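# Load three balls evenly into a pivoting covered tray

## Task

A tray is balanced on one pivot inside a transparent cover. Get exactly one ball into each of its three seats; the balls may be dropped in through the chutes in the roof of the cover. Release each ball with its bottom no higher than the rim of the chute, since letting go from above the rim is penalised. Avoid lopsided loading: an unevenly weighted tray tips at once and the balls roll out. Arm bases (metres, facing in degrees counter-clockwise from +x): arm1 at x=+0.21 y=-0.66 z=+0.82 facing +160; arm2 at x=-0.40 y=+0.39 z=+0.78 facing -94; arm3 at x=-0.77 y=-0.33 z=+0.80 facing +33. When finished, every gripper must have opened and moved away, and the balls must stay seated with no robot support. Knocking or placing anything outside the work area counts as failure.

## Robot and tools

Robots: three identical i2rt Big YAM arms named arm1, arm2 and arm3. Each has six revolute joints, a two-finger gripper and a wrist camera that sits on top of the hand looking toward the fingertips when joints 1 and 6 are at 0 and the hand points forward and level. Reach is roughly 1.0 m from the joint1 axis. The arms do not coordinate with one another; a stopped or slow arm does not pause the rest. Room cameras are cam_high and cam_low; wrist cameras are arm1_cam_wrist, arm2_cam_wrist, arm3_cam_wrist.

Frame: one shared scene frame with its origin on the floor and +z up. The hand point lies midway between the fingertips; the hand's z axis runs along the fingers and its y axis is the opening direction. Base positions and headings are listed in the task; joint1 at 0 extends the arm toward its base's heading.

Tool execute_actions: argument actions is a list holding exactly one action or none (empty list = just report state and images). An action is an object keyed by robot name, each holding joints: an object of absolute joint targets by name, not offsets. Names and ranges: joint1_rad -2.879..2.879 rad (rotates about the base, positive counter-clockwise seen from above); joint2_rad 0..3.141 (shoulder; 0 = upper arm pointing back roughly level, increasing raises it then swings it forward); joint3_rad 0..3.019 (elbow; 0 = folded, increasing opens); joint4_rad -1.692..1.57 (hand pitch, positive tips fingers up); joint5_rad -1.57..1.57 (hand yaw, positive toward the arm's right); joint6_rad -2.094..2.094 (hand roll, positive clockwise viewed from behind the hand); gripper_m 0..0.093 metres of fingertip gap. Completion tolerances: ±0.045, ±0.14, ±0.09, ±0.055, ±0.03, ±0.035 rad and ±0.003 m. Any subset of robots and joints can be given; all start together and may finish at different times. Omitted joints may keep pushing toward older targets. Optional cameras: list of camera names or ["all"]; omitted/null means all, [] means none. An unknown key, camera or out-of-range number rejects the entire call and nothing moves. Example action: {"arm1": {"joints": {"gripper_m": 0.05}}, "arm2": {"joints": {"joint1_rad": 0.3}}}.

Tool wait: seconds 0..10; commands nothing, returns state and images like an empty action. zoom_image: camera name plus region [x0, y0, x1, y1] in pixels of that camera's most recent full image, top-left origin, at most 504x504. read_manual: returns URDF licence text only. finished_scene: scene (integer) ends the current scene irreversibly and says whether it succeeded; only call it once the balls are seated and the arms are clear. Replying with no tool call ends everything.

Results: joint_positions lists current joint values; the pictures line names cameras in image order. joint_status tells how each commanded motion of the last accepted action ended: done, off_target (resting away from target, possibly still pushing), contact_stop or time_out (target dropped, holds where it stopped, though a timed-out joint may keep a nearby target and continue pushing), not_followed (a self/inter-arm clearance check withheld the arm's joint targets, flagged by a joint command not followed line with a cause; the gripper part still runs and the held targets may be retried later). on_its_own lists what the call did not command; held at gives the target a joint holds, not its position. Joint torques are raw drive outputs with per-arm offset, scale and noise, so treat them loosely. MOTOR HOT appears at 85 °C; at 100 °C an OVER-TEMPERATURE FAULT drops that arm and its gripper, and affected keys read limit_stop_at_motor_heat (resend the target afterward).

Cautions: the simulation keeps running while you compose replies, with robots holding their last command. Joints move at different speeds, so the hand can sweep wide between postures; route above the cover. The arms keep pushing on contact and can push hard, which overheats motors; to relieve a push, command the joint its reported position. Very small target changes may not move a joint. The clearance check ignores fingers, gripper housings and wrist cameras and may react late, so keep arms well apart; a hard press between robots fails the task. Load the tray so it stays balanced (for example one ball into a seat, then keep weights symmetric, or deliver balls nearly together), lower each ball to rim height before opening, avoid drops, slips and slams, and never shove objects out of the work area. Finish with grippers open and arms withdrawn.

Each tool is called as name(argument=value, ...) on one line, values as JSON.

## Session

execute_actions(actions=[])

Scene clock: 0.00 s.
Joint torques (N m, as the arm reports them, + toward a larger angle): no reading
arm1.joint_positions: joint1_rad=+0.805 joint2_rad=+0.433 joint3_rad=+1.454 joint4_rad=-1.397 joint5_rad=-0.050 joint6_rad=-0.019 gripper_m=+0.094
arm1.joint_status: not commanded
arm1.hand: x=+0.0933 y=-0.7362 z=+1.4007 quat_wxyz=(+0.137, +0.800, +0.216, -0.543) (m; scene frame)
arm2.joint_positions: joint1_rad=-0.238 joint2_rad=+0.297 joint3_rad=+1.391 joint4_rad=-1.590 joint5_rad=+0.045 joint6_rad=+0.439 gripper_m=+0.094
arm2.joint_status: not commanded
arm2.hand: x=-0.4322 y=+0.3224 z=+1.3135 quat_wxyz=(-0.374, -0.791, -0.334, +0.351) (m; scene frame)
arm3.joint_positions: joint1_rad=-0.684 joint2_rad=+0.589 joint3_rad=+1.386 joint4_rad=-1.619 joint5_rad=-0.225 joint6_rad=-0.516 gripper_m=+0.094
arm3.joint_status: not commanded
arm3.hand: x=-0.5863 y=-0.3138 z=+1.2931 quat_wxyz=(-0.374, +0.227, -0.899, +0.014) (m; scene frame)
pictures: arm1_cam_wrist, arm2_cam_wrist, arm3_cam_wrist, cam_high, cam_low
Images, in order (width x height): arm1_cam_wrist 672x504, arm2_cam_wrist 672x504, arm3_cam_wrist 672x504, cam_high 672x504, cam_low 672x504.

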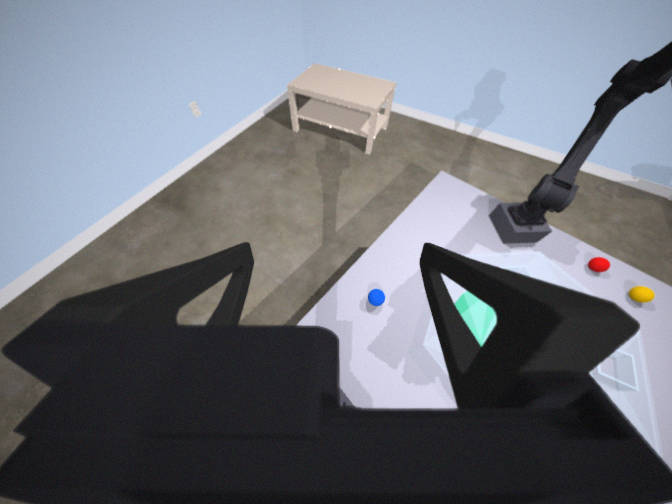

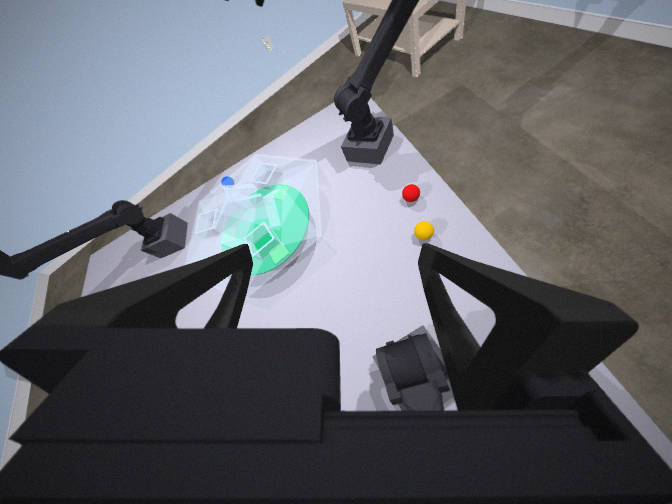

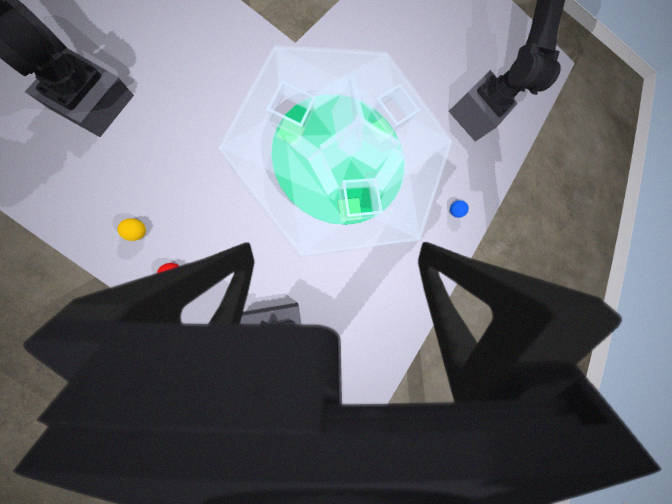

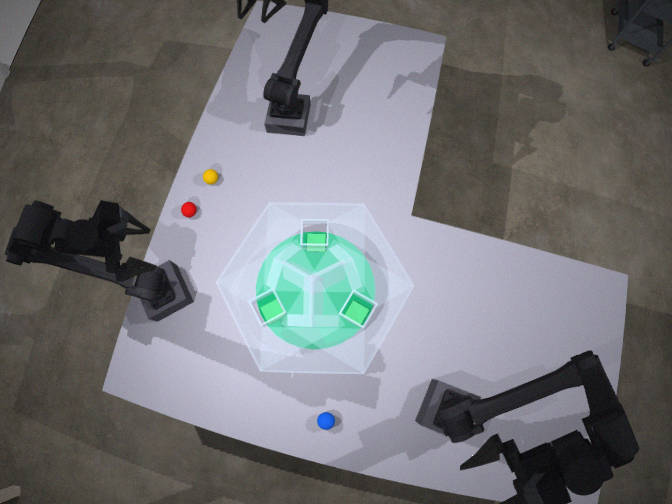

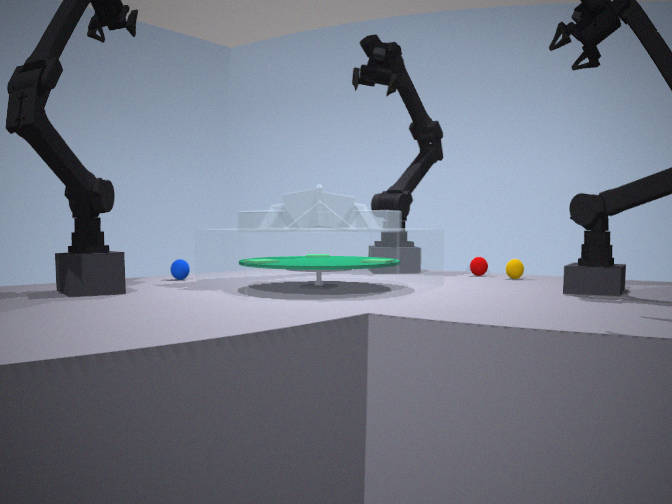

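zoom_image(camera="cam_high", region=[140, 90, 500, 450])

zoom_image(camera="cam_low", region=[40, 160, 640, 310])

Region (140, 90, 500, 450) of cam_high's 672x504 image, scaled by 1.400, with more detail than that image has.

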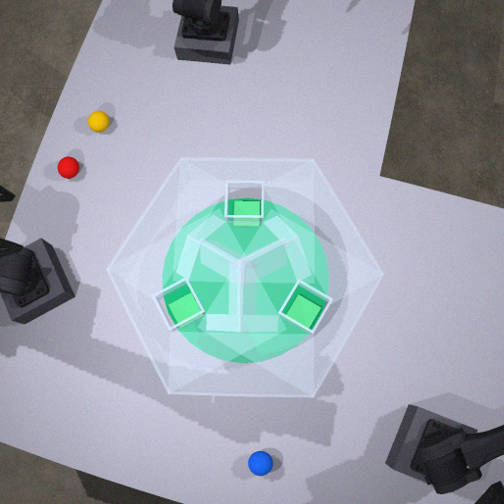

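Region (40, 160, 640, 310) is 600x150 pixels. A region can be at most 504 by 504 pixels.

zoom_image(camera="cam_low", region=[160, 170, 460, 310])

Region (160, 170, 460, 310) of cam_low's 672x504 image, scaled by 1.680, with more detail than that image has; it fills the top 235 rows of this view, and the rest is white.

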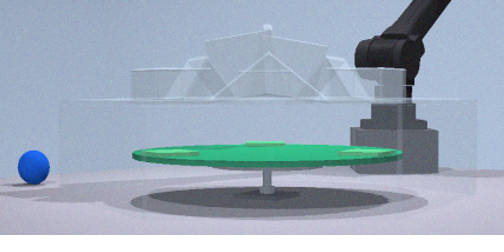

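execute_actions(actions=[{"arm1":{"joints":{"joint1_rad":0.604,"joint2_rad":1.568,"joint3_rad":1.069,"joint4_rad":-1.072,"joint5_rad":0,"joint6_rad":0}},"arm2":{"joints":{"joint1_rad":-0.67,"joint2_rad":1.395,"joint3_rad":0.992,"joint4_rad":-1.168,"joint5_rad":0,"joint6_rad":0}},"arm3":{"joints":{"joint1_rad":-0.65,"joint2_rad":1.252,"joint3_rad":1.132,"joint4_rad":-1.45,"joint5_rad":0,"joint6_rad":0}}}])

Scene clock: 11.27 s.
Joint torques (N m, as the arm reports them, + toward a larger angle): arm1=[ -1.42 -10.67   7.63   0.55  -0.02   0.18] | arm2=[ -0.9  -10.02   8.79   0.82   0.03  -0.06] | arm3=[ 1.12 -8.03  8.95  0.56  0.27  0.11]
arm1.joint_positions: joint1_rad=+0.613 joint2_rad=+1.573 joint3_rad=+1.070 joint4_rad=-1.081 joint5_rad=-0.002 joint6_rad=-0.015 gripper_m=+0.094
arm1.joint_status: all done
arm1.hand: x=-0.1978 y=-0.7735 z=+0.8933 quat_wxyz=(-0.008, +0.990, +0.143, +0.007) (m; scene frame)
arm2.joint_positions: joint1_rad=-0.665 joint2_rad=+1.396 joint3_rad=+0.990 joint4_rad=-1.179 joint5_rad=+0.001 joint6_rad=+0.014 gripper_m=+0.094
arm2.joint_status: all done
arm2.hand: x=-0.6502 y=+0.1116 z=+0.9038 quat_wxyz=(+0.002, -0.916, -0.401, -0.007) (m; scene frame)
arm3.joint_positions: joint1_rad=-0.660 joint2_rad=+1.260 joint3_rad=+1.110 joint4_rad=-1.461 joint5_rad=-0.004 joint6_rad=-0.007 gripper_m=+0.094
arm3.joint_status: all done
arm3.hand: x=-0.4301 y=-0.3627 z=+1.0078 quat_wxyz=(+0.023, -0.040, -0.999, +0.000) (m; scene frame)
pictures: arm1_cam_wrist, arm2_cam_wrist, arm3_cam_wrist, cam_high, cam_low
Images, in order (width x height): arm1_cam_wrist 672x504, arm2_cam_wrist 672x504, arm3_cam_wrist 672x504, cam_high 672x504, cam_low 672x504.

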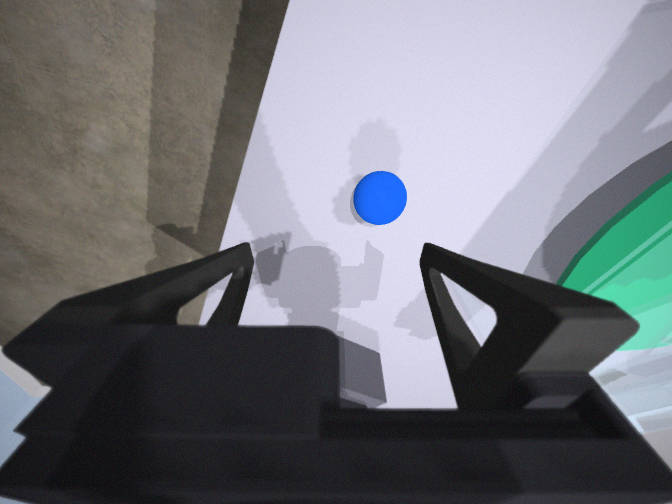

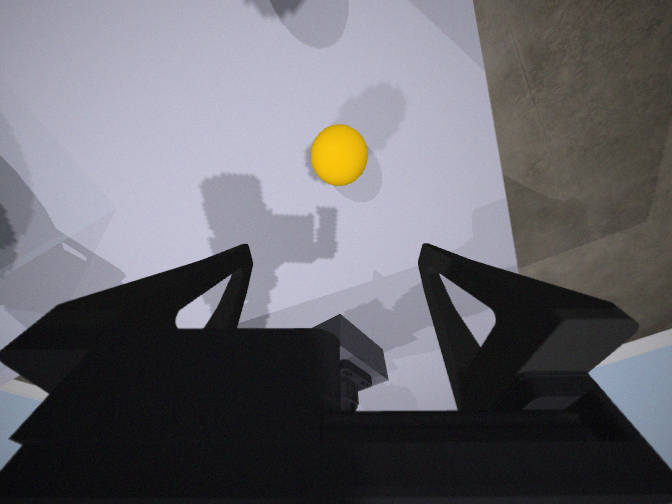

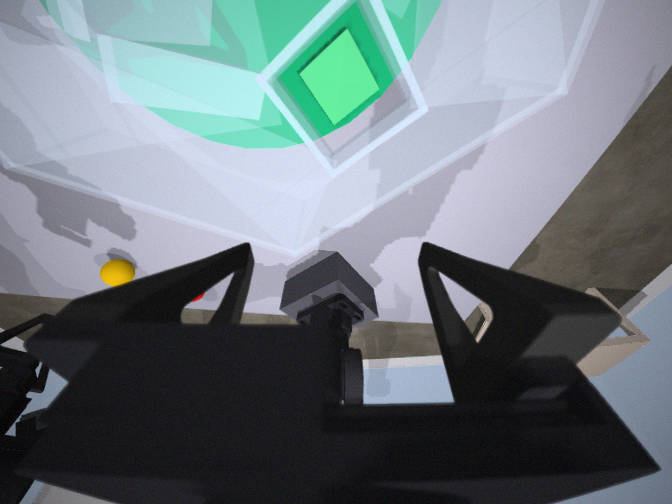

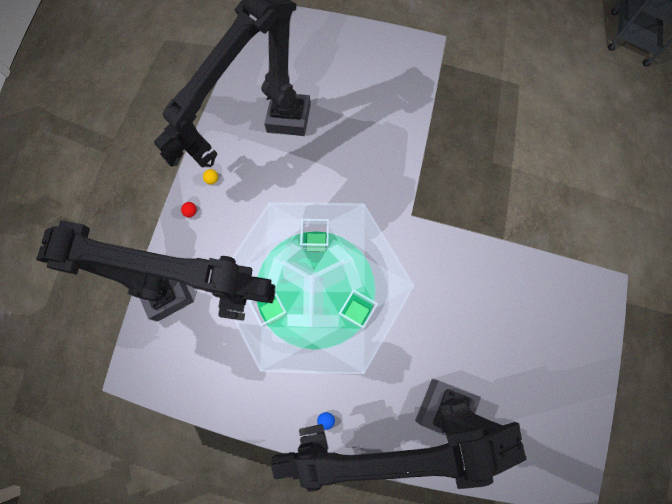

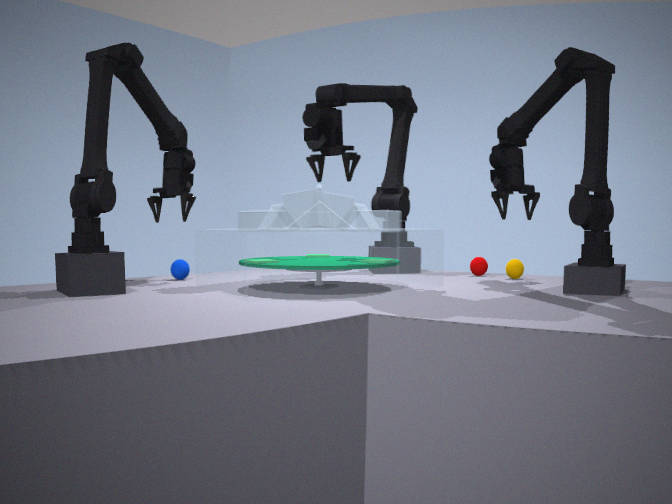

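execute_actions(actions=[{"arm1":{"joints":{"joint1_rad":0.505,"joint2_rad":1.635,"joint3_rad":0.845,"joint4_rad":-0.78}},"arm2":{"joints":{"joint2_rad":1.547,"joint3_rad":0.85,"joint4_rad":-0.874}},"arm3":{"joints":{"joint1_rad":-0.64,"joint2_rad":1.371,"joint3_rad":1.21,"joint4_rad":-1.40}}}])

Scene clock: 15.93 s.
Joint torques (N m, as the arm reports them, + toward a larger angle): arm1=[ -0.39 -10.08   6.37   0.58  -0.08   0.17] | arm2=[ -0.64 -11.17   8.1    0.85   0.03  -0.07] | arm3=[ 0.79 -9.69 10.2   0.61  0.26  0.11]
arm1.joint_positions: joint1_rad=+0.500 joint2_rad=+1.646 joint3_rad=+0.842 joint4_rad=-0.790 joint5_rad=+0.000 joint6_rad=-0.014 gripper_m=+0.094
arm1.joint_status: all done
arm1.hand: x=-0.1641 y=-0.7179 z=+0.7974 quat_wxyz=(-0.009, +0.996, +0.086, +0.011) (m; scene frame)
arm2.joint_positions: joint1_rad=-0.665 joint2_rad=+1.553 joint3_rad=+0.839 joint4_rad=-0.885 joint5_rad=+0.001 joint6_rad=+0.014 gripper_m=+0.094
arm2.joint_status: all done
arm2.hand: x=-0.6464 y=+0.1153 z=+0.7998 quat_wxyz=(+0.005, -0.916, -0.401, -0.013) (m; scene frame)
arm3.joint_positions: joint1_rad=-0.650 joint2_rad=+1.376 joint3_rad=+1.171 joint4_rad=-1.411 joint5_rad=-0.004 joint6_rad=-0.007 gripper_m=+0.094
arm3.joint_status: all done
arm3.hand: x=-0.3903 y=-0.3627 z=+0.9906 quat_wxyz=(+0.026, -0.035, -0.999, +0.000) (m; scene frame)
pictures: arm1_cam_wrist, arm2_cam_wrist, arm3_cam_wrist, cam_high, cam_low
Images, in order (width x height): arm1_cam_wrist 672x504, arm2_cam_wrist 672x504, arm3_cam_wrist 672x504, cam_high 672x504, cam_low 672x504.

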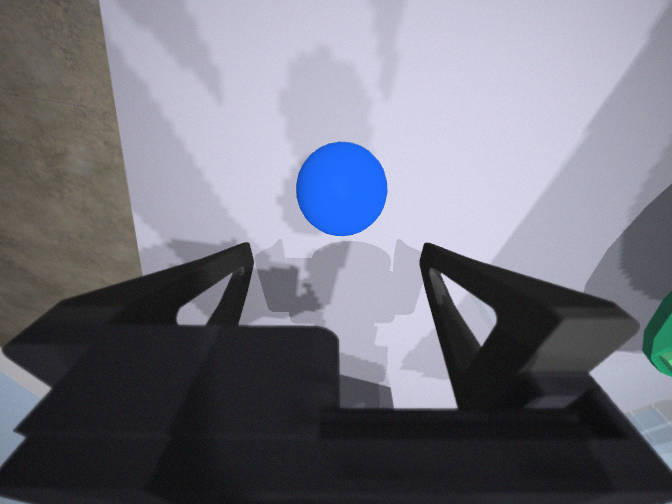

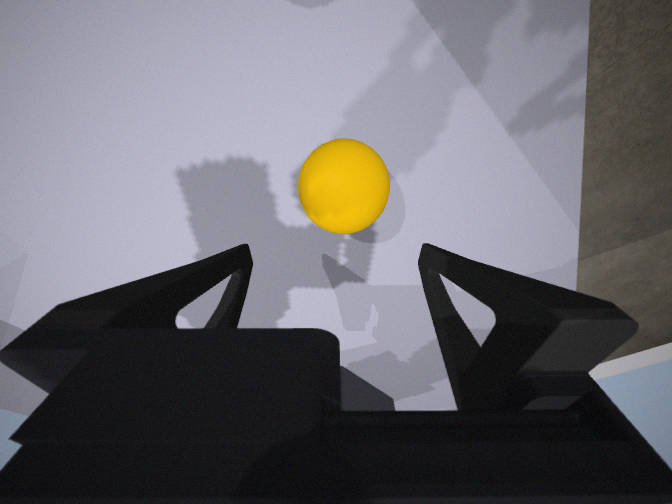

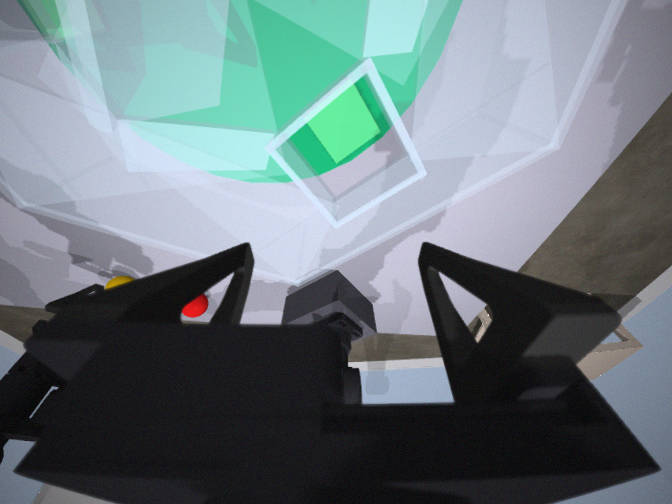

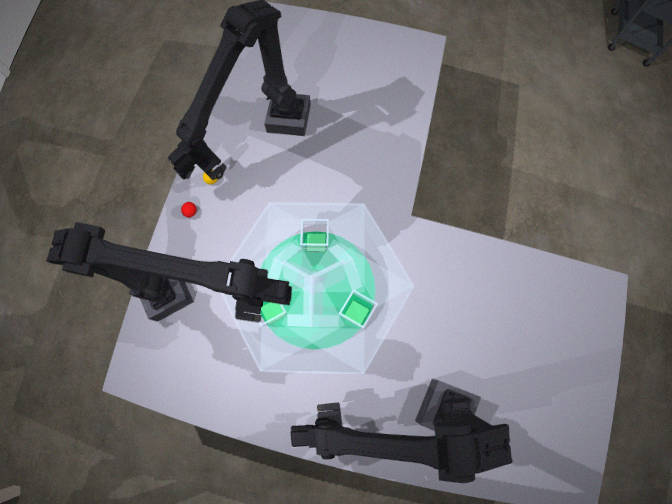

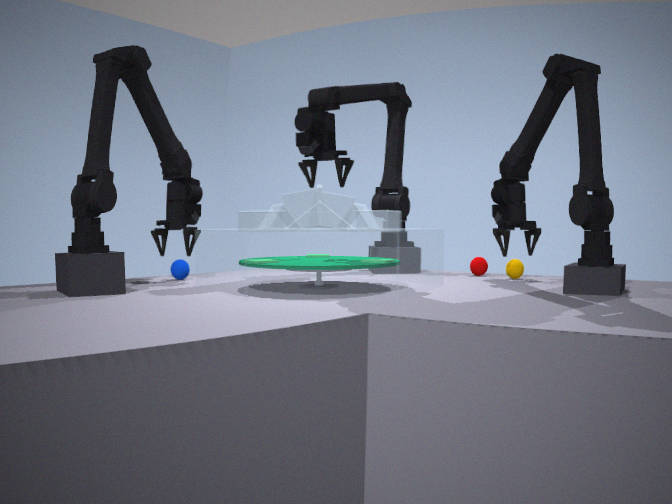

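execute_actions(actions=[{"arm1":{"joints":{"joint1_rad":0.50,"joint2_rad":1.756,"joint3_rad":0.862,"joint4_rad":-0.665}},"arm2":{"joints":{"joint1_rad":-0.68,"joint2_rad":1.672,"joint3_rad":0.857,"joint4_rad":-0.745}},"arm3":{"joints":{"joint1_rad":0.2,"joint2_rad":1.25,"joint3_rad":1.1,"joint4_rad":-1.4}}}], cameras=["arm1_cam_wrist","arm2_cam_wrist","cam_low"])

Scene clock: 21.27 s.
Joint torques (N m, as the arm reports them, + toward a larger angle): arm1=[ -0.76 -10.76   6.86   0.57  -0.08   0.16] | arm2=[ -1.32 -12.54   7.84   0.89   0.03  -0.06] | arm3=[ 0.45 -7.68  8.15  0.59  0.14  0.12]
arm1.joint_positions: joint1_rad=+0.500 joint2_rad=+1.767 joint3_rad=+0.842 joint4_rad=-0.675 joint5_rad=+0.000 joint6_rad=-0.014 gripper_m=+0.094
arm1.joint_status: all done
arm1.hand: x=-0.1718 y=-0.7184 z=+0.7532 quat_wxyz=(-0.009, +0.996, +0.086, +0.014) (m; scene frame)
arm2.joint_positions: joint1_rad=-0.669 joint2_rad=+1.676 joint3_rad=+0.839 joint4_rad=-0.757 joint5_rad=+0.001 joint6_rad=+0.014 gripper_m=+0.094
arm2.joint_status: all done
arm2.hand: x=-0.6572 y=+0.1053 z=+0.7558 quat_wxyz=(+0.003, -0.917, -0.399, -0.010) (m; scene frame)
arm3.joint_positions: joint1_rad=+0.197 joint2_rad=+1.254 joint3_rad=+1.092 joint4_rad=-1.409 joint5_rad=-0.002 joint6_rad=-0.006 gripper_m=+0.094
arm3.joint_status: all done
arm3.hand: x=-0.5191 y=-0.0933 z=+1.0021 quat_wxyz=(+0.004, +0.378, -0.926, +0.000) (m; scene frame)
pictures: arm1_cam_wrist, arm2_cam_wrist, cam_low
Images, in order (width x height): arm1_cam_wrist 672x504, arm2_cam_wrist 672x504, cam_low 672x504.

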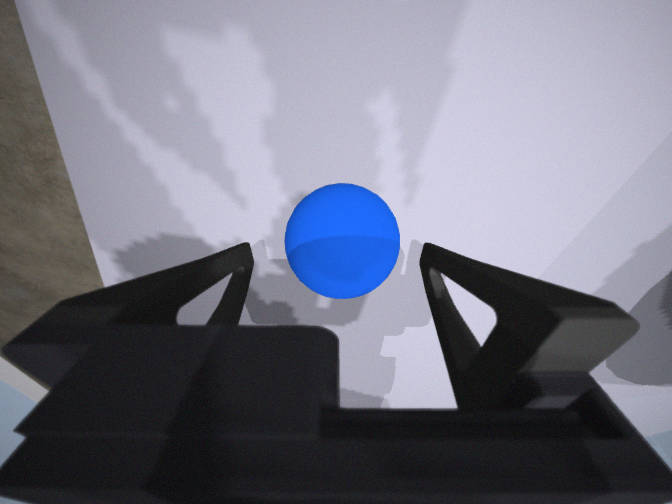

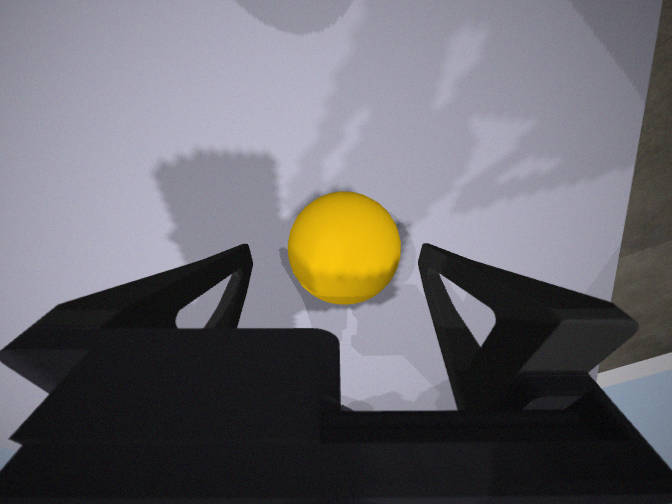

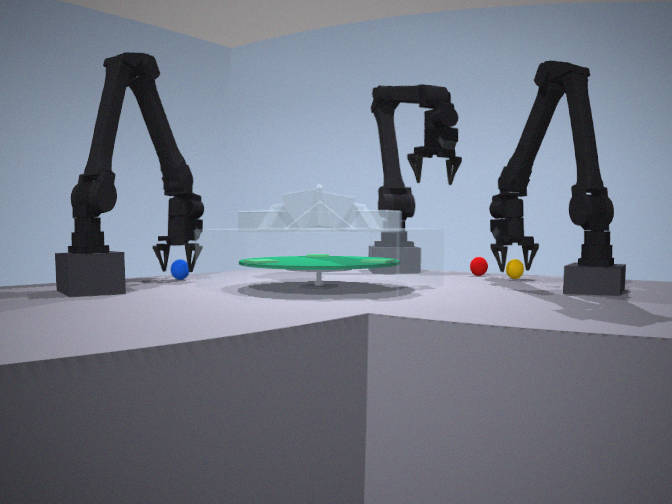

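execute_actions(actions=[{"arm1":{"joints":{"joint2_rad":1.78,"joint4_rad":-0.625}},"arm2":{"joints":{"joint2_rad":1.70,"joint4_rad":-0.72}}}], cameras=[])

execute_actions(actions=[{"arm1":{"joints":{"gripper_m":0.045}},"arm2":{"joints":{"gripper_m":0.045}}}], cameras=["arm1_cam_wrist","arm2_cam_wrist"])

Scene clock: 23.27 s.
Joint torques (N m, as the arm reports them, + toward a larger angle): arm1=[-0.75 -9.53  6.91  0.66 -0.08  0.17] | arm2=[ -1.28 -10.7    7.84   0.93   0.02  -0.06] | arm3=[ 0.44 -8.18  8.09  0.62  0.18  0.07]
arm1.joint_positions: joint1_rad=+0.500 joint2_rad=+1.768 joint3_rad=+0.842 joint4_rad=-0.636 joint5_rad=+0.000 joint6_rad=-0.014 gripper_m=+0.094
arm1.joint_status: all done
arm1.hand: x=-0.1812 y=-0.7199 z=+0.7525 quat_wxyz=(-0.008, +0.996, +0.086, -0.005) (m; scene frame)
arm2.joint_positions: joint1_rad=-0.669 joint2_rad=+1.686 joint3_rad=+0.839 joint4_rad=-0.732 joint5_rad=+0.001 joint6_rad=+0.014 gripper_m=+0.094
arm2.joint_status: all done
arm2.hand: x=-0.6603 y=+0.1018 z=+0.7523 quat_wxyz=(+0.000, -0.917, -0.399, -0.003) (m; scene frame)
arm3.joint_positions: joint1_rad=+0.197 joint2_rad=+1.254 joint3_rad=+1.092 joint4_rad=-1.409 joint5_rad=-0.002 joint6_rad=-0.006 gripper_m=+0.094
arm3.joint_status: not commanded
arm3.hand: x=-0.5191 y=-0.0933 z=+1.0021 quat_wxyz=(+0.004, +0.378, -0.926, +0.000) (m; scene frame)
pictures: none
No camera images: the call's "cameras" was empty. Leave "cameras" out to get every camera's image.

Scene clock: 23.87 s.
Joint torques (N m, as the arm reports them, + toward a larger angle): arm1=[-0.67 -9.7   6.92  0.61 -0.09  0.16] | arm2=[ -1.2  -10.72   7.8    0.87   0.04  -0.05] | arm3=[ 0.35 -7.97  7.89  0.56  0.17  0.11]
arm1.joint_positions: joint1_rad=+0.500 joint2_rad=+1.769 joint3_rad=+0.842 joint4_rad=-0.635 joint5_rad=+0.000 joint6_rad=-0.014 gripper_m=+0.055
arm1.joint_status: gripper_m off_target (ended at +0.055, target +0.045)
arm1.hand: x=-0.1812 y=-0.7198 z=+0.7522 quat_wxyz=(-0.008, +0.996, +0.086, -0.005) (m; scene frame)
arm2.joint_positions: joint1_rad=-0.670 joint2_rad=+1.687 joint3_rad=+0.839 joint4_rad=-0.731 joint5_rad=+0.000 joint6_rad=+0.013 gripper_m=+0.056
arm2.joint_status: gripper_m off_target (ended at +0.056, target +0.045)
arm2.hand: x=-0.6605 y=+0.1019 z=+0.7520 quat_wxyz=(+0.000, -0.917, -0.399, -0.003) (m; scene frame)
arm3.joint_positions: joint1_rad=+0.197 joint2_rad=+1.254 joint3_rad=+1.092 joint4_rad=-1.409 joint5_rad=-0.002 joint6_rad=-0.006 gripper_m=+0.094
arm3.joint_status: not commanded
arm3.hand: x=-0.5191 y=-0.0933 z=+1.0021 quat_wxyz=(+0.004, +0.378, -0.926, +0.000) (m; scene frame)
pictures: arm1_cam_wrist, arm2_cam_wrist
Images, in order (width x height): arm1_cam_wrist 672x504, arm2_cam_wrist 672x504.

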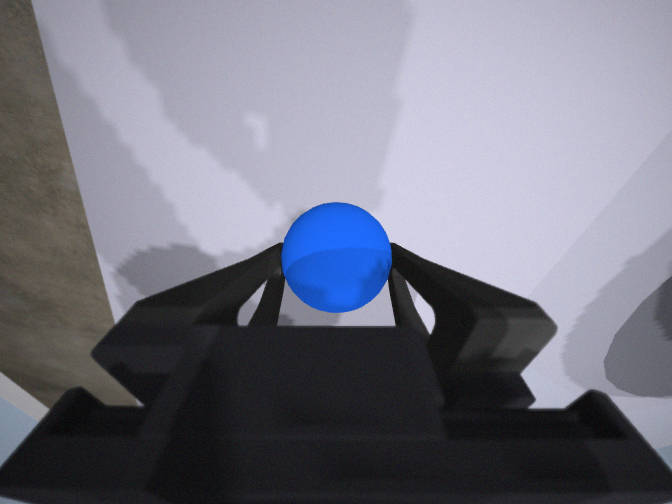

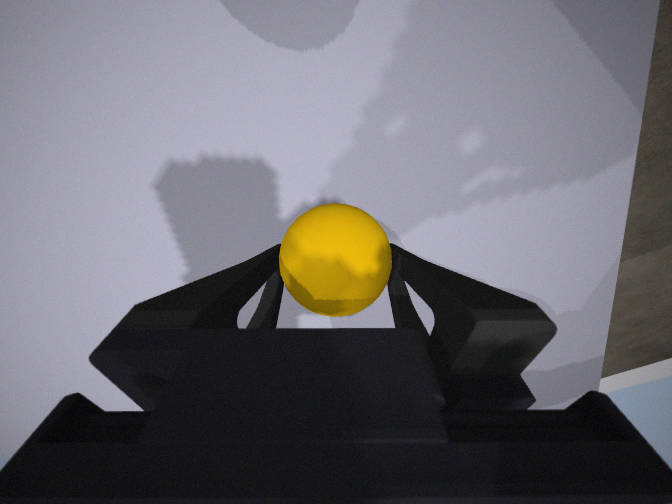

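execute_actions(actions=[{"arm1":{"joints":{"joint2_rad":1.40,"joint3_rad":1.2,"joint4_rad":-1.36}},"arm2":{"joints":{"joint2_rad":1.3,"joint3_rad":1.12,"joint4_rad":-1.39}}}], cameras=[])

execute_actions(actions=[{"arm1":{"joints":{"joint1_rad":-0.494,"joint2_rad":1.496,"joint3_rad":1.3,"joint4_rad":-1.358}},"arm2":{"joints":{"joint1_rad":0.372}}}], cameras=[])

execute_actions(actions=[{"arm2":{"joints":{"joint2_rad":1.695,"joint3_rad":1.63,"joint4_rad":-1.486}},"arm3":{"joints":{"joint1_rad":0.838,"joint2_rad":1.33,"joint3_rad":0.72,"joint4_rad":-0.95}}}])

Scene clock: 28.83 s.
Joint torques (N m, as the arm reports them, + toward a larger angle): arm1=[-0.69 -9.78  9.65 -0.14 -0.1   0.16] | arm2=[-1.22 -9.26 10.02 -0.09  0.04 -0.06] | arm3=[ 0.65 -8.48  7.94  0.48  0.21  0.09]
arm1.joint_positions: joint1_rad=+0.500 joint2_rad=+1.416 joint3_rad=+1.185 joint4_rad=-1.351 joint5_rad=+0.000 joint6_rad=-0.014 gripper_m=+0.055
arm1.joint_status: all done
arm1.hand: x=-0.1858 y=-0.7247 z=+0.9972 quat_wxyz=(-0.009, +0.996, +0.086, +0.005) (m; scene frame)
arm2.joint_positions: joint1_rad=-0.670 joint2_rad=+1.305 joint3_rad=+1.110 joint4_rad=-1.379 joint5_rad=+0.000 joint6_rad=+0.013 gripper_m=+0.056
arm2.joint_status: all done
arm2.hand: x=-0.6460 y=+0.1190 z=+0.9793 quat_wxyz=(-0.001, -0.917, -0.399, -0.002) (m; scene frame)
arm3.joint_positions: joint1_rad=+0.197 joint2_rad=+1.254 joint3_rad=+1.092 joint4_rad=-1.409 joint5_rad=-0.002 joint6_rad=-0.006 gripper_m=+0.094
arm3.joint_status: not commanded
arm3.hand: x=-0.5191 y=-0.0933 z=+1.0021 quat_wxyz=(+0.004, +0.378, -0.926, +0.000) (m; scene frame)
pictures: none
No camera images: the call's "cameras" was empty. Leave "cameras" out to get every camera's image.

Scene clock: 32.10 s.
Joint torques (N m, as the arm reports them, + toward a larger angle): arm1=[ -0.67 -11.14  13.16  -0.08  -0.14   0.15] | arm2=[-0.37 -9.38 10.16 -0.08  0.04 -0.07] | arm3=[ 1.08 -7.88  8.1   0.49 -0.05  0.03]
arm1.joint_positions: joint1_rad=-0.493 joint2_rad=+1.516 joint3_rad=+1.237 joint4_rad=-1.353 joint5_rad=+0.001 joint6_rad=-0.014 gripper_m=+0.055
arm1.joint_status: all done
arm1.hand: x=-0.0732 y=-0.3493 z=+0.9828 quat_wxyz=(+0.005, +0.917, -0.399, +0.024) (m; scene frame)
arm2.joint_positions: joint1_rad=-0.388 joint2_rad=+1.305 joint3_rad=+1.109 joint4_rad=-1.379 joint5_rad=+0.000 joint6_rad=+0.014 gripper_m=+0.056
arm2.joint_status: joint1_rad time_out (moved +0.281 of +1.042)
arm2.on_its_own: joint1_rad is held at -0.387, not at your +0.372, since a time_out
arm2.hand: x=-0.5618 y=+0.0623 z=+0.9792 quat_wxyz=(+0.000, -0.852, -0.523, -0.002) (m; scene frame)
arm3.joint_positions: joint1_rad=+0.191 joint2_rad=+1.254 joint3_rad=+1.092 joint4_rad=-1.408 joint5_rad=+0.004 joint6_rad=-0.001 gripper_m=+0.094
arm3.joint_status: not commanded
arm3.hand: x=-0.5168 y=-0.0954 z=+1.0021 quat_wxyz=(+0.003, +0.373, -0.928, +0.003) (m; scene frame)
pictures: none
joint command not followed: on one or more control steps a check withheld the commanded joint targets of the arm2 arm, and it was not sent them on those steps.
cause: the commanded joint targets would bring a part of the robot too close to another arm (this arm's wrist (the part past joint 4) and the other arm's wrist (the part past joint 4)); next, command targets that bring no part of the robot closer to that arm.
No camera images: the call's "cameras" was empty. Leave "cameras" out to get every camera's image.

not run: a stop came earlier in this reply.

execute_actions(actions=[{"arm3":{"joints":{"joint1_rad":-0.3,"joint2_rad":0.95,"joint3_rad":0.85,"joint4_rad":-1.45}}}], cameras=[])

execute_actions(actions=[{"arm2":{"joints":{"joint1_rad":0.372}}}], cameras=[])

execute_actions(actions=[{"arm2":{"joints":{"joint2_rad":1.695,"joint3_rad":1.63,"joint4_rad":-1.486}},"arm3":{"joints":{"joint1_rad":0.838,"joint2_rad":1.33,"joint3_rad":0.72,"joint4_rad":-0.95}}}])

Scene clock: 34.57 s.
Joint torques (N m, as the arm reports them, + toward a larger angle): arm1=[ -0.67 -11.16  13.17  -0.06  -0.15   0.15] | arm2=[-0.44 -9.65 10.18 -0.08  0.03 -0.07] | arm3=[-0.04 -2.17  8.05 -0.24  0.01  0.08]
arm1.joint_positions: joint1_rad=-0.493 joint2_rad=+1.516 joint3_rad=+1.237 joint4_rad=-1.353 joint5_rad=+0.001 joint6_rad=-0.014 gripper_m=+0.055
arm1.joint_status: not commanded
arm1.hand: x=-0.0732 y=-0.3493 z=+0.9828 quat_wxyz=(+0.005, +0.917, -0.399, +0.024) (m; scene frame)
arm2.joint_positions: joint1_rad=-0.388 joint2_rad=+1.305 joint3_rad=+1.109 joint4_rad=-1.379 joint5_rad=+0.000 joint6_rad=+0.014 gripper_m=+0.056
arm2.joint_status: not commanded
arm2.on_its_own: joint1_rad is held at -0.387, not at your +0.372, since a time_out
arm2.hand: x=-0.5618 y=+0.0623 z=+0.9792 quat_wxyz=(+0.000, -0.852, -0.523, -0.002) (m; scene frame)
arm3.joint_positions: joint1_rad=-0.293 joint2_rad=+0.942 joint3_rad=+0.844 joint4_rad=-1.439 joint5_rad=+0.002 joint6_rad=-0.001 gripper_m=+0.094
arm3.joint_status: all done
arm3.hand: x=-0.5339 y=-0.2675 z=+0.9928 quat_wxyz=(-0.014, +0.140, -0.990, +0.001) (m; scene frame)
pictures: none
No camera images: the call's "cameras" was empty. Leave "cameras" out to get every camera's image.

Scene clock: 35.90 s.
Joint torques (N m, as the arm reports them, + toward a larger angle): arm1=[ -0.67 -11.21  13.16  -0.06  -0.14   0.16] | arm2=[-0.21 -9.36 10.18 -0.1   0.09 -0.05] | arm3=[-0.27 -2.19  8.02 -0.14  0.04  0.04]
arm1.joint_positions: joint1_rad=-0.493 joint2_rad=+1.516 joint3_rad=+1.237 joint4_rad=-1.353 joint5_rad=+0.001 joint6_rad=-0.014 gripper_m=+0.055
arm1.joint_status: not commanded
arm1.hand: x=-0.0732 y=-0.3493 z=+0.9828 quat_wxyz=(+0.005, +0.917, -0.399, +0.024) (m; scene frame)
arm2.joint_positions: joint1_rad=+0.371 joint2_rad=+1.305 joint3_rad=+1.109 joint4_rad=-1.379 joint5_rad=-0.001 joint6_rad=+0.013 gripper_m=+0.056
arm2.joint_status: all done
arm2.hand: x=-0.2944 y=+0.0419 z=+0.9796 quat_wxyz=(+0.000, -0.597, -0.802, -0.001) (m; scene frame)
arm3.joint_positions: joint1_rad=-0.293 joint2_rad=+0.942 joint3_rad=+0.844 joint4_rad=-1.439 joint5_rad=+0.002 joint6_rad=-0.001 gripper_m=+0.094
arm3.joint_status: not commanded
arm3.hand: x=-0.5339 y=-0.2675 z=+0.9928 quat_wxyz=(-0.014, +0.140, -0.990, +0.001) (m; scene frame)
pictures: none
No camera images: the call's "cameras" was empty. Leave "cameras" out to get every camera's image.

Scene clock: 37.47 s.
Joint torques (N m, as the arm reports them, + toward a larger angle): arm1=[ -0.69 -11.16  13.17  -0.06  -0.14   0.16] | arm2=[ -0.3  -17.31  13.5    0.     0.1   -0.03] | arm3=[ 0.83 -7.27  6.72  0.65  0.02  0.05]
arm1.joint_positions: joint1_rad=-0.493 joint2_rad=+1.516 joint3_rad=+1.237 joint4_rad=-1.353 joint5_rad=+0.001 joint6_rad=-0.014 gripper_m=+0.055
arm1.joint_status: not commanded
arm1.hand: x=-0.0732 y=-0.3493 z=+0.9828 quat_wxyz=(+0.005, +0.917, -0.399, +0.024) (m; scene frame)
arm2.joint_positions: joint1_rad=+0.371 joint2_rad=+1.707 joint3_rad=+1.582 joint4_rad=-1.480 joint5_rad=-0.001 joint6_rad=+0.013 gripper_m=+0.056
arm2.joint_status: all done
arm2.hand: x=-0.2496 y=-0.1009 z=+0.9897 quat_wxyz=(+0.012, -0.597, -0.802, -0.009) (m; scene frame)
arm3.joint_positions: joint1_rad=+0.834 joint2_rad=+1.337 joint3_rad=+0.712 joint4_rad=-0.964 joint5_rad=+0.002 joint6_rad=-0.001 gripper_m=+0.094
arm3.joint_status: all done
arm3.hand: x=-0.7174 y=-0.0332 z=+0.8442 quat_wxyz=(+0.010, +0.647, -0.762, +0.007) (m; scene frame)
pictures: arm1_cam_wrist, arm2_cam_wrist, arm3_cam_wrist, cam_high, cam_low
Images, in order (width x height): arm1_cam_wrist 672x504, arm2_cam_wrist 672x504, arm3_cam_wrist 672x504, cam_high 672x504, cam_low 672x504.

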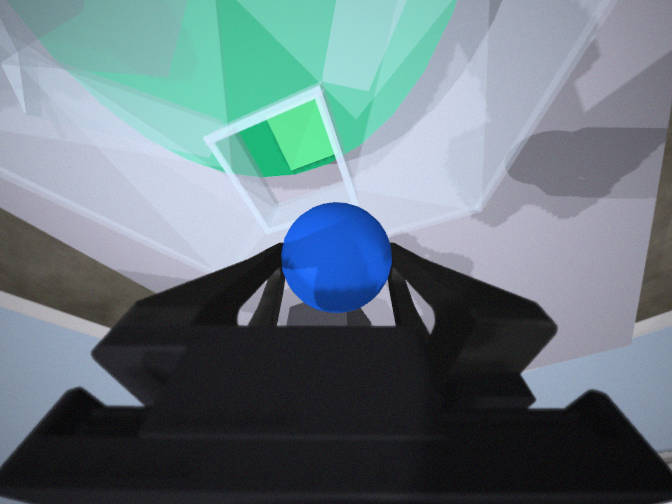

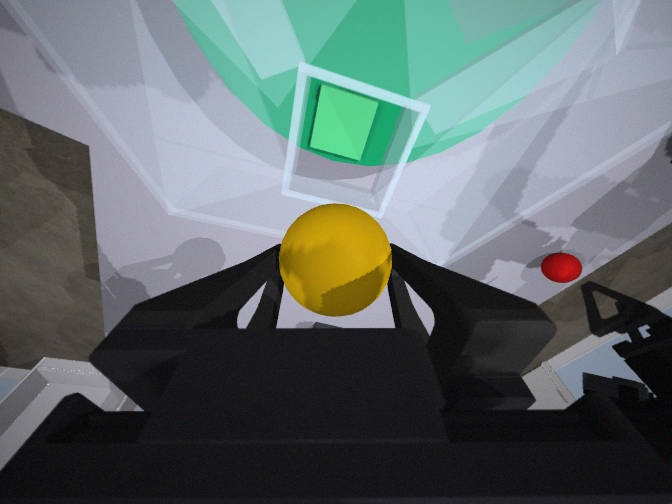

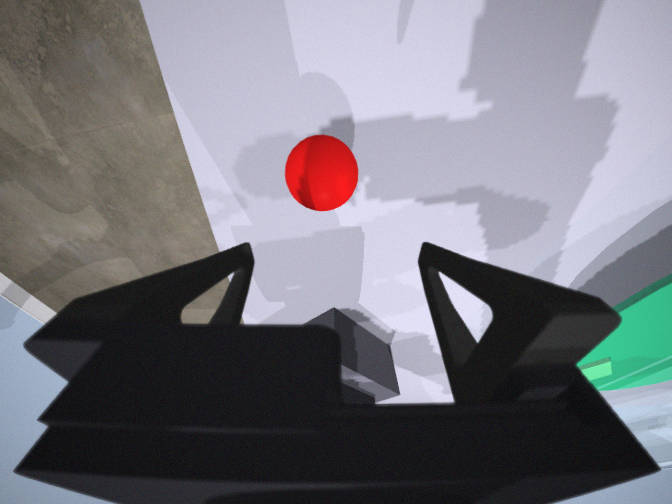

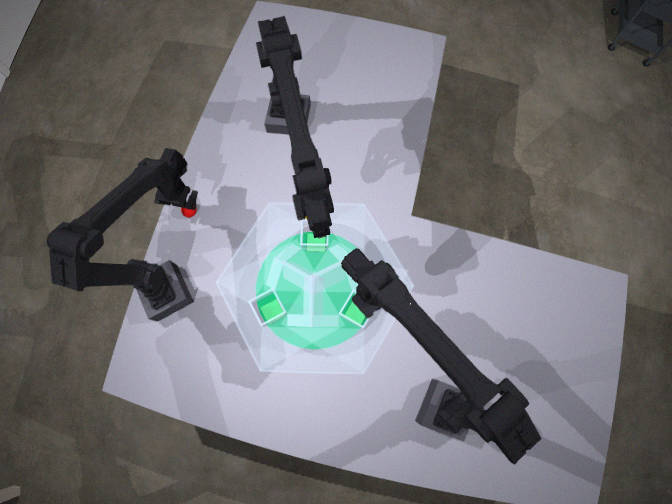

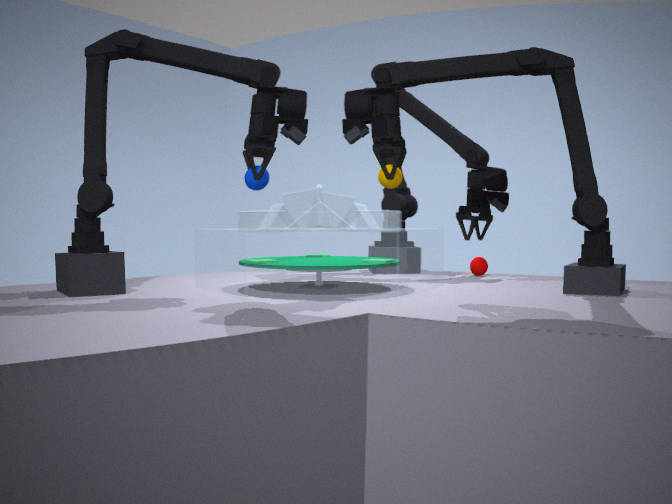

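execute_actions(actions=[{"arm1":{"joints":{"joint1_rad":-0.413,"joint2_rad":1.53,"joint3_rad":1.19,"joint4_rad":-1.2,"joint6_rad":-0.27}},"arm2":{"joints":{"joint1_rad":0.355,"joint2_rad":1.765,"joint3_rad":1.60,"joint4_rad":-1.355,"joint6_rad":0.26}},"arm3":{"joints":{"joint1_rad":0.878,"joint2_rad":1.578,"joint3_rad":0.64,"joint4_rad":-0.61}}}])

Scene clock: 45.30 s.
Joint torques (N m, as the arm reports them, + toward a larger angle): arm1=[ -0.67 -10.75   8.15   0.68  -0.1   -0.12] | arm2=[ -1.23 -18.3   10.83   0.92   0.12   0.27] | arm3=[ 1.09 -9.08  4.62  0.91  0.01  0.07]
arm1.joint_positions: joint1_rad=-0.411 joint2_rad=+1.535 joint3_rad=+1.193 joint4_rad=-1.211 joint5_rad=+0.000 joint6_rad=-0.254 gripper_m=+0.055
arm1.joint_status: all done
arm1.hand: x=-0.1124 y=-0.3601 z=+0.9586 quat_wxyz=(-0.012, +0.969, -0.247, -0.012) (m; scene frame)
arm2.joint_positions: joint1_rad=+0.366 joint2_rad=+1.774 joint3_rad=+1.582 joint4_rad=-1.367 joint5_rad=-0.001 joint6_rad=+0.246 gripper_m=+0.056
arm2.joint_status: all done
arm2.hand: x=-0.2430 y=-0.1319 z=+0.9558 quat_wxyz=(-0.007, -0.688, -0.726, +0.003) (m; scene frame)
arm3.joint_positions: joint1_rad=+0.871 joint2_rad=+1.588 joint3_rad=+0.633 joint4_rad=-0.626 joint5_rad=+0.002 joint6_rad=-0.001 gripper_m=+0.094
arm3.joint_status: all done
arm3.hand: x=-0.7280 y=-0.0230 z=+0.7492 quat_wxyz=(+0.007, +0.661, -0.750, +0.004) (m; scene frame)
pictures: arm1_cam_wrist, arm2_cam_wrist, arm3_cam_wrist, cam_high, cam_low
Images, in order (width x height): arm1_cam_wrist 672x504, arm2_cam_wrist 672x504, arm3_cam_wrist 672x504, cam_high 672x504, cam_low 672x504.

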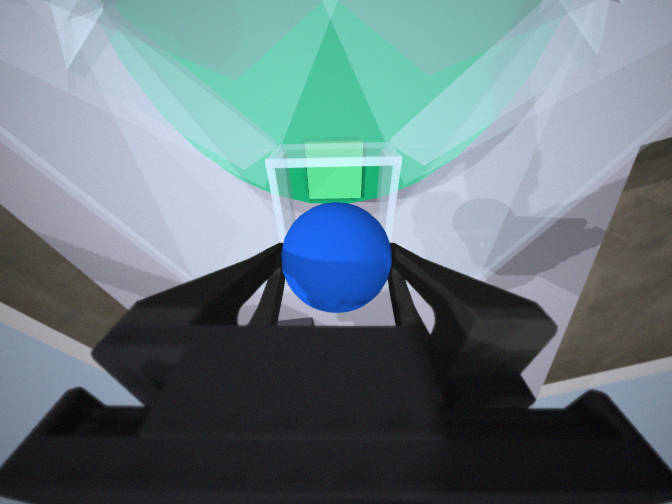

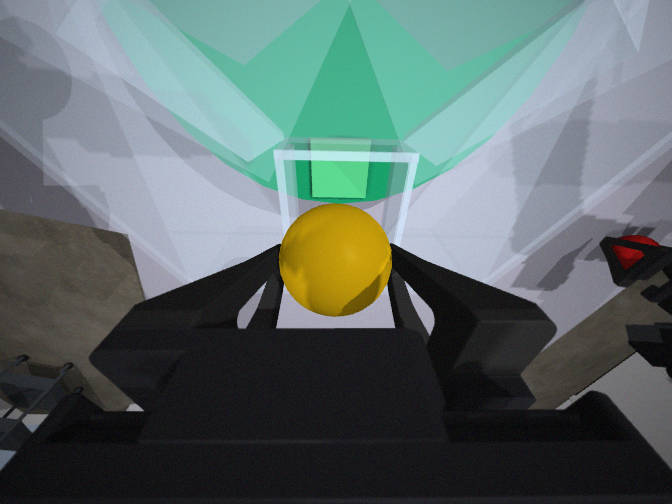

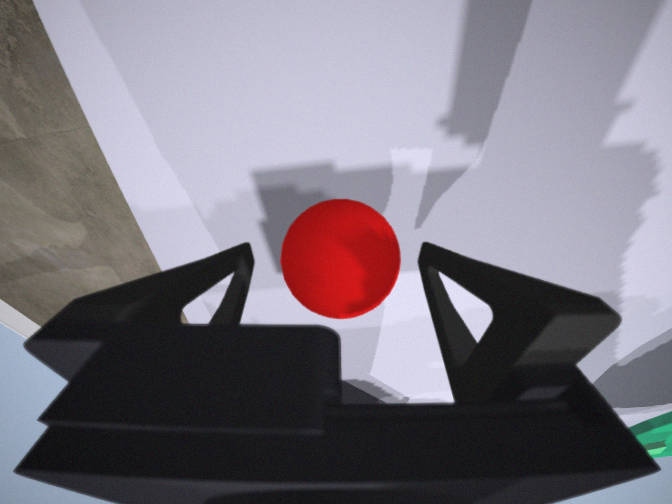

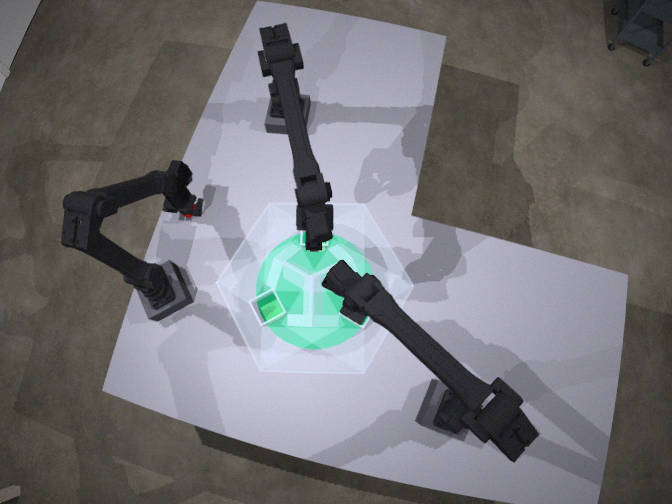

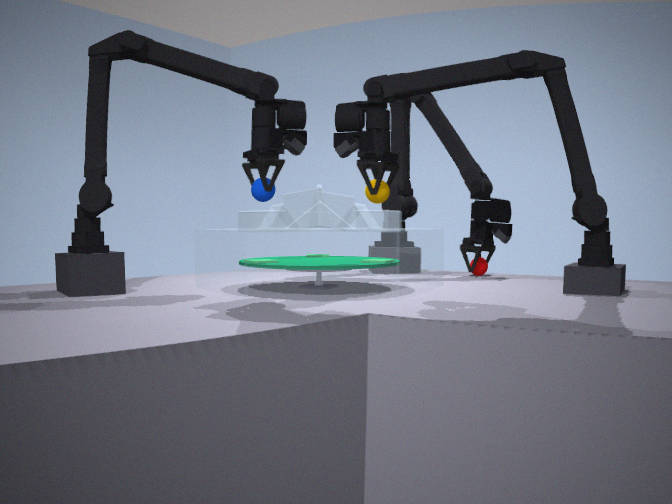

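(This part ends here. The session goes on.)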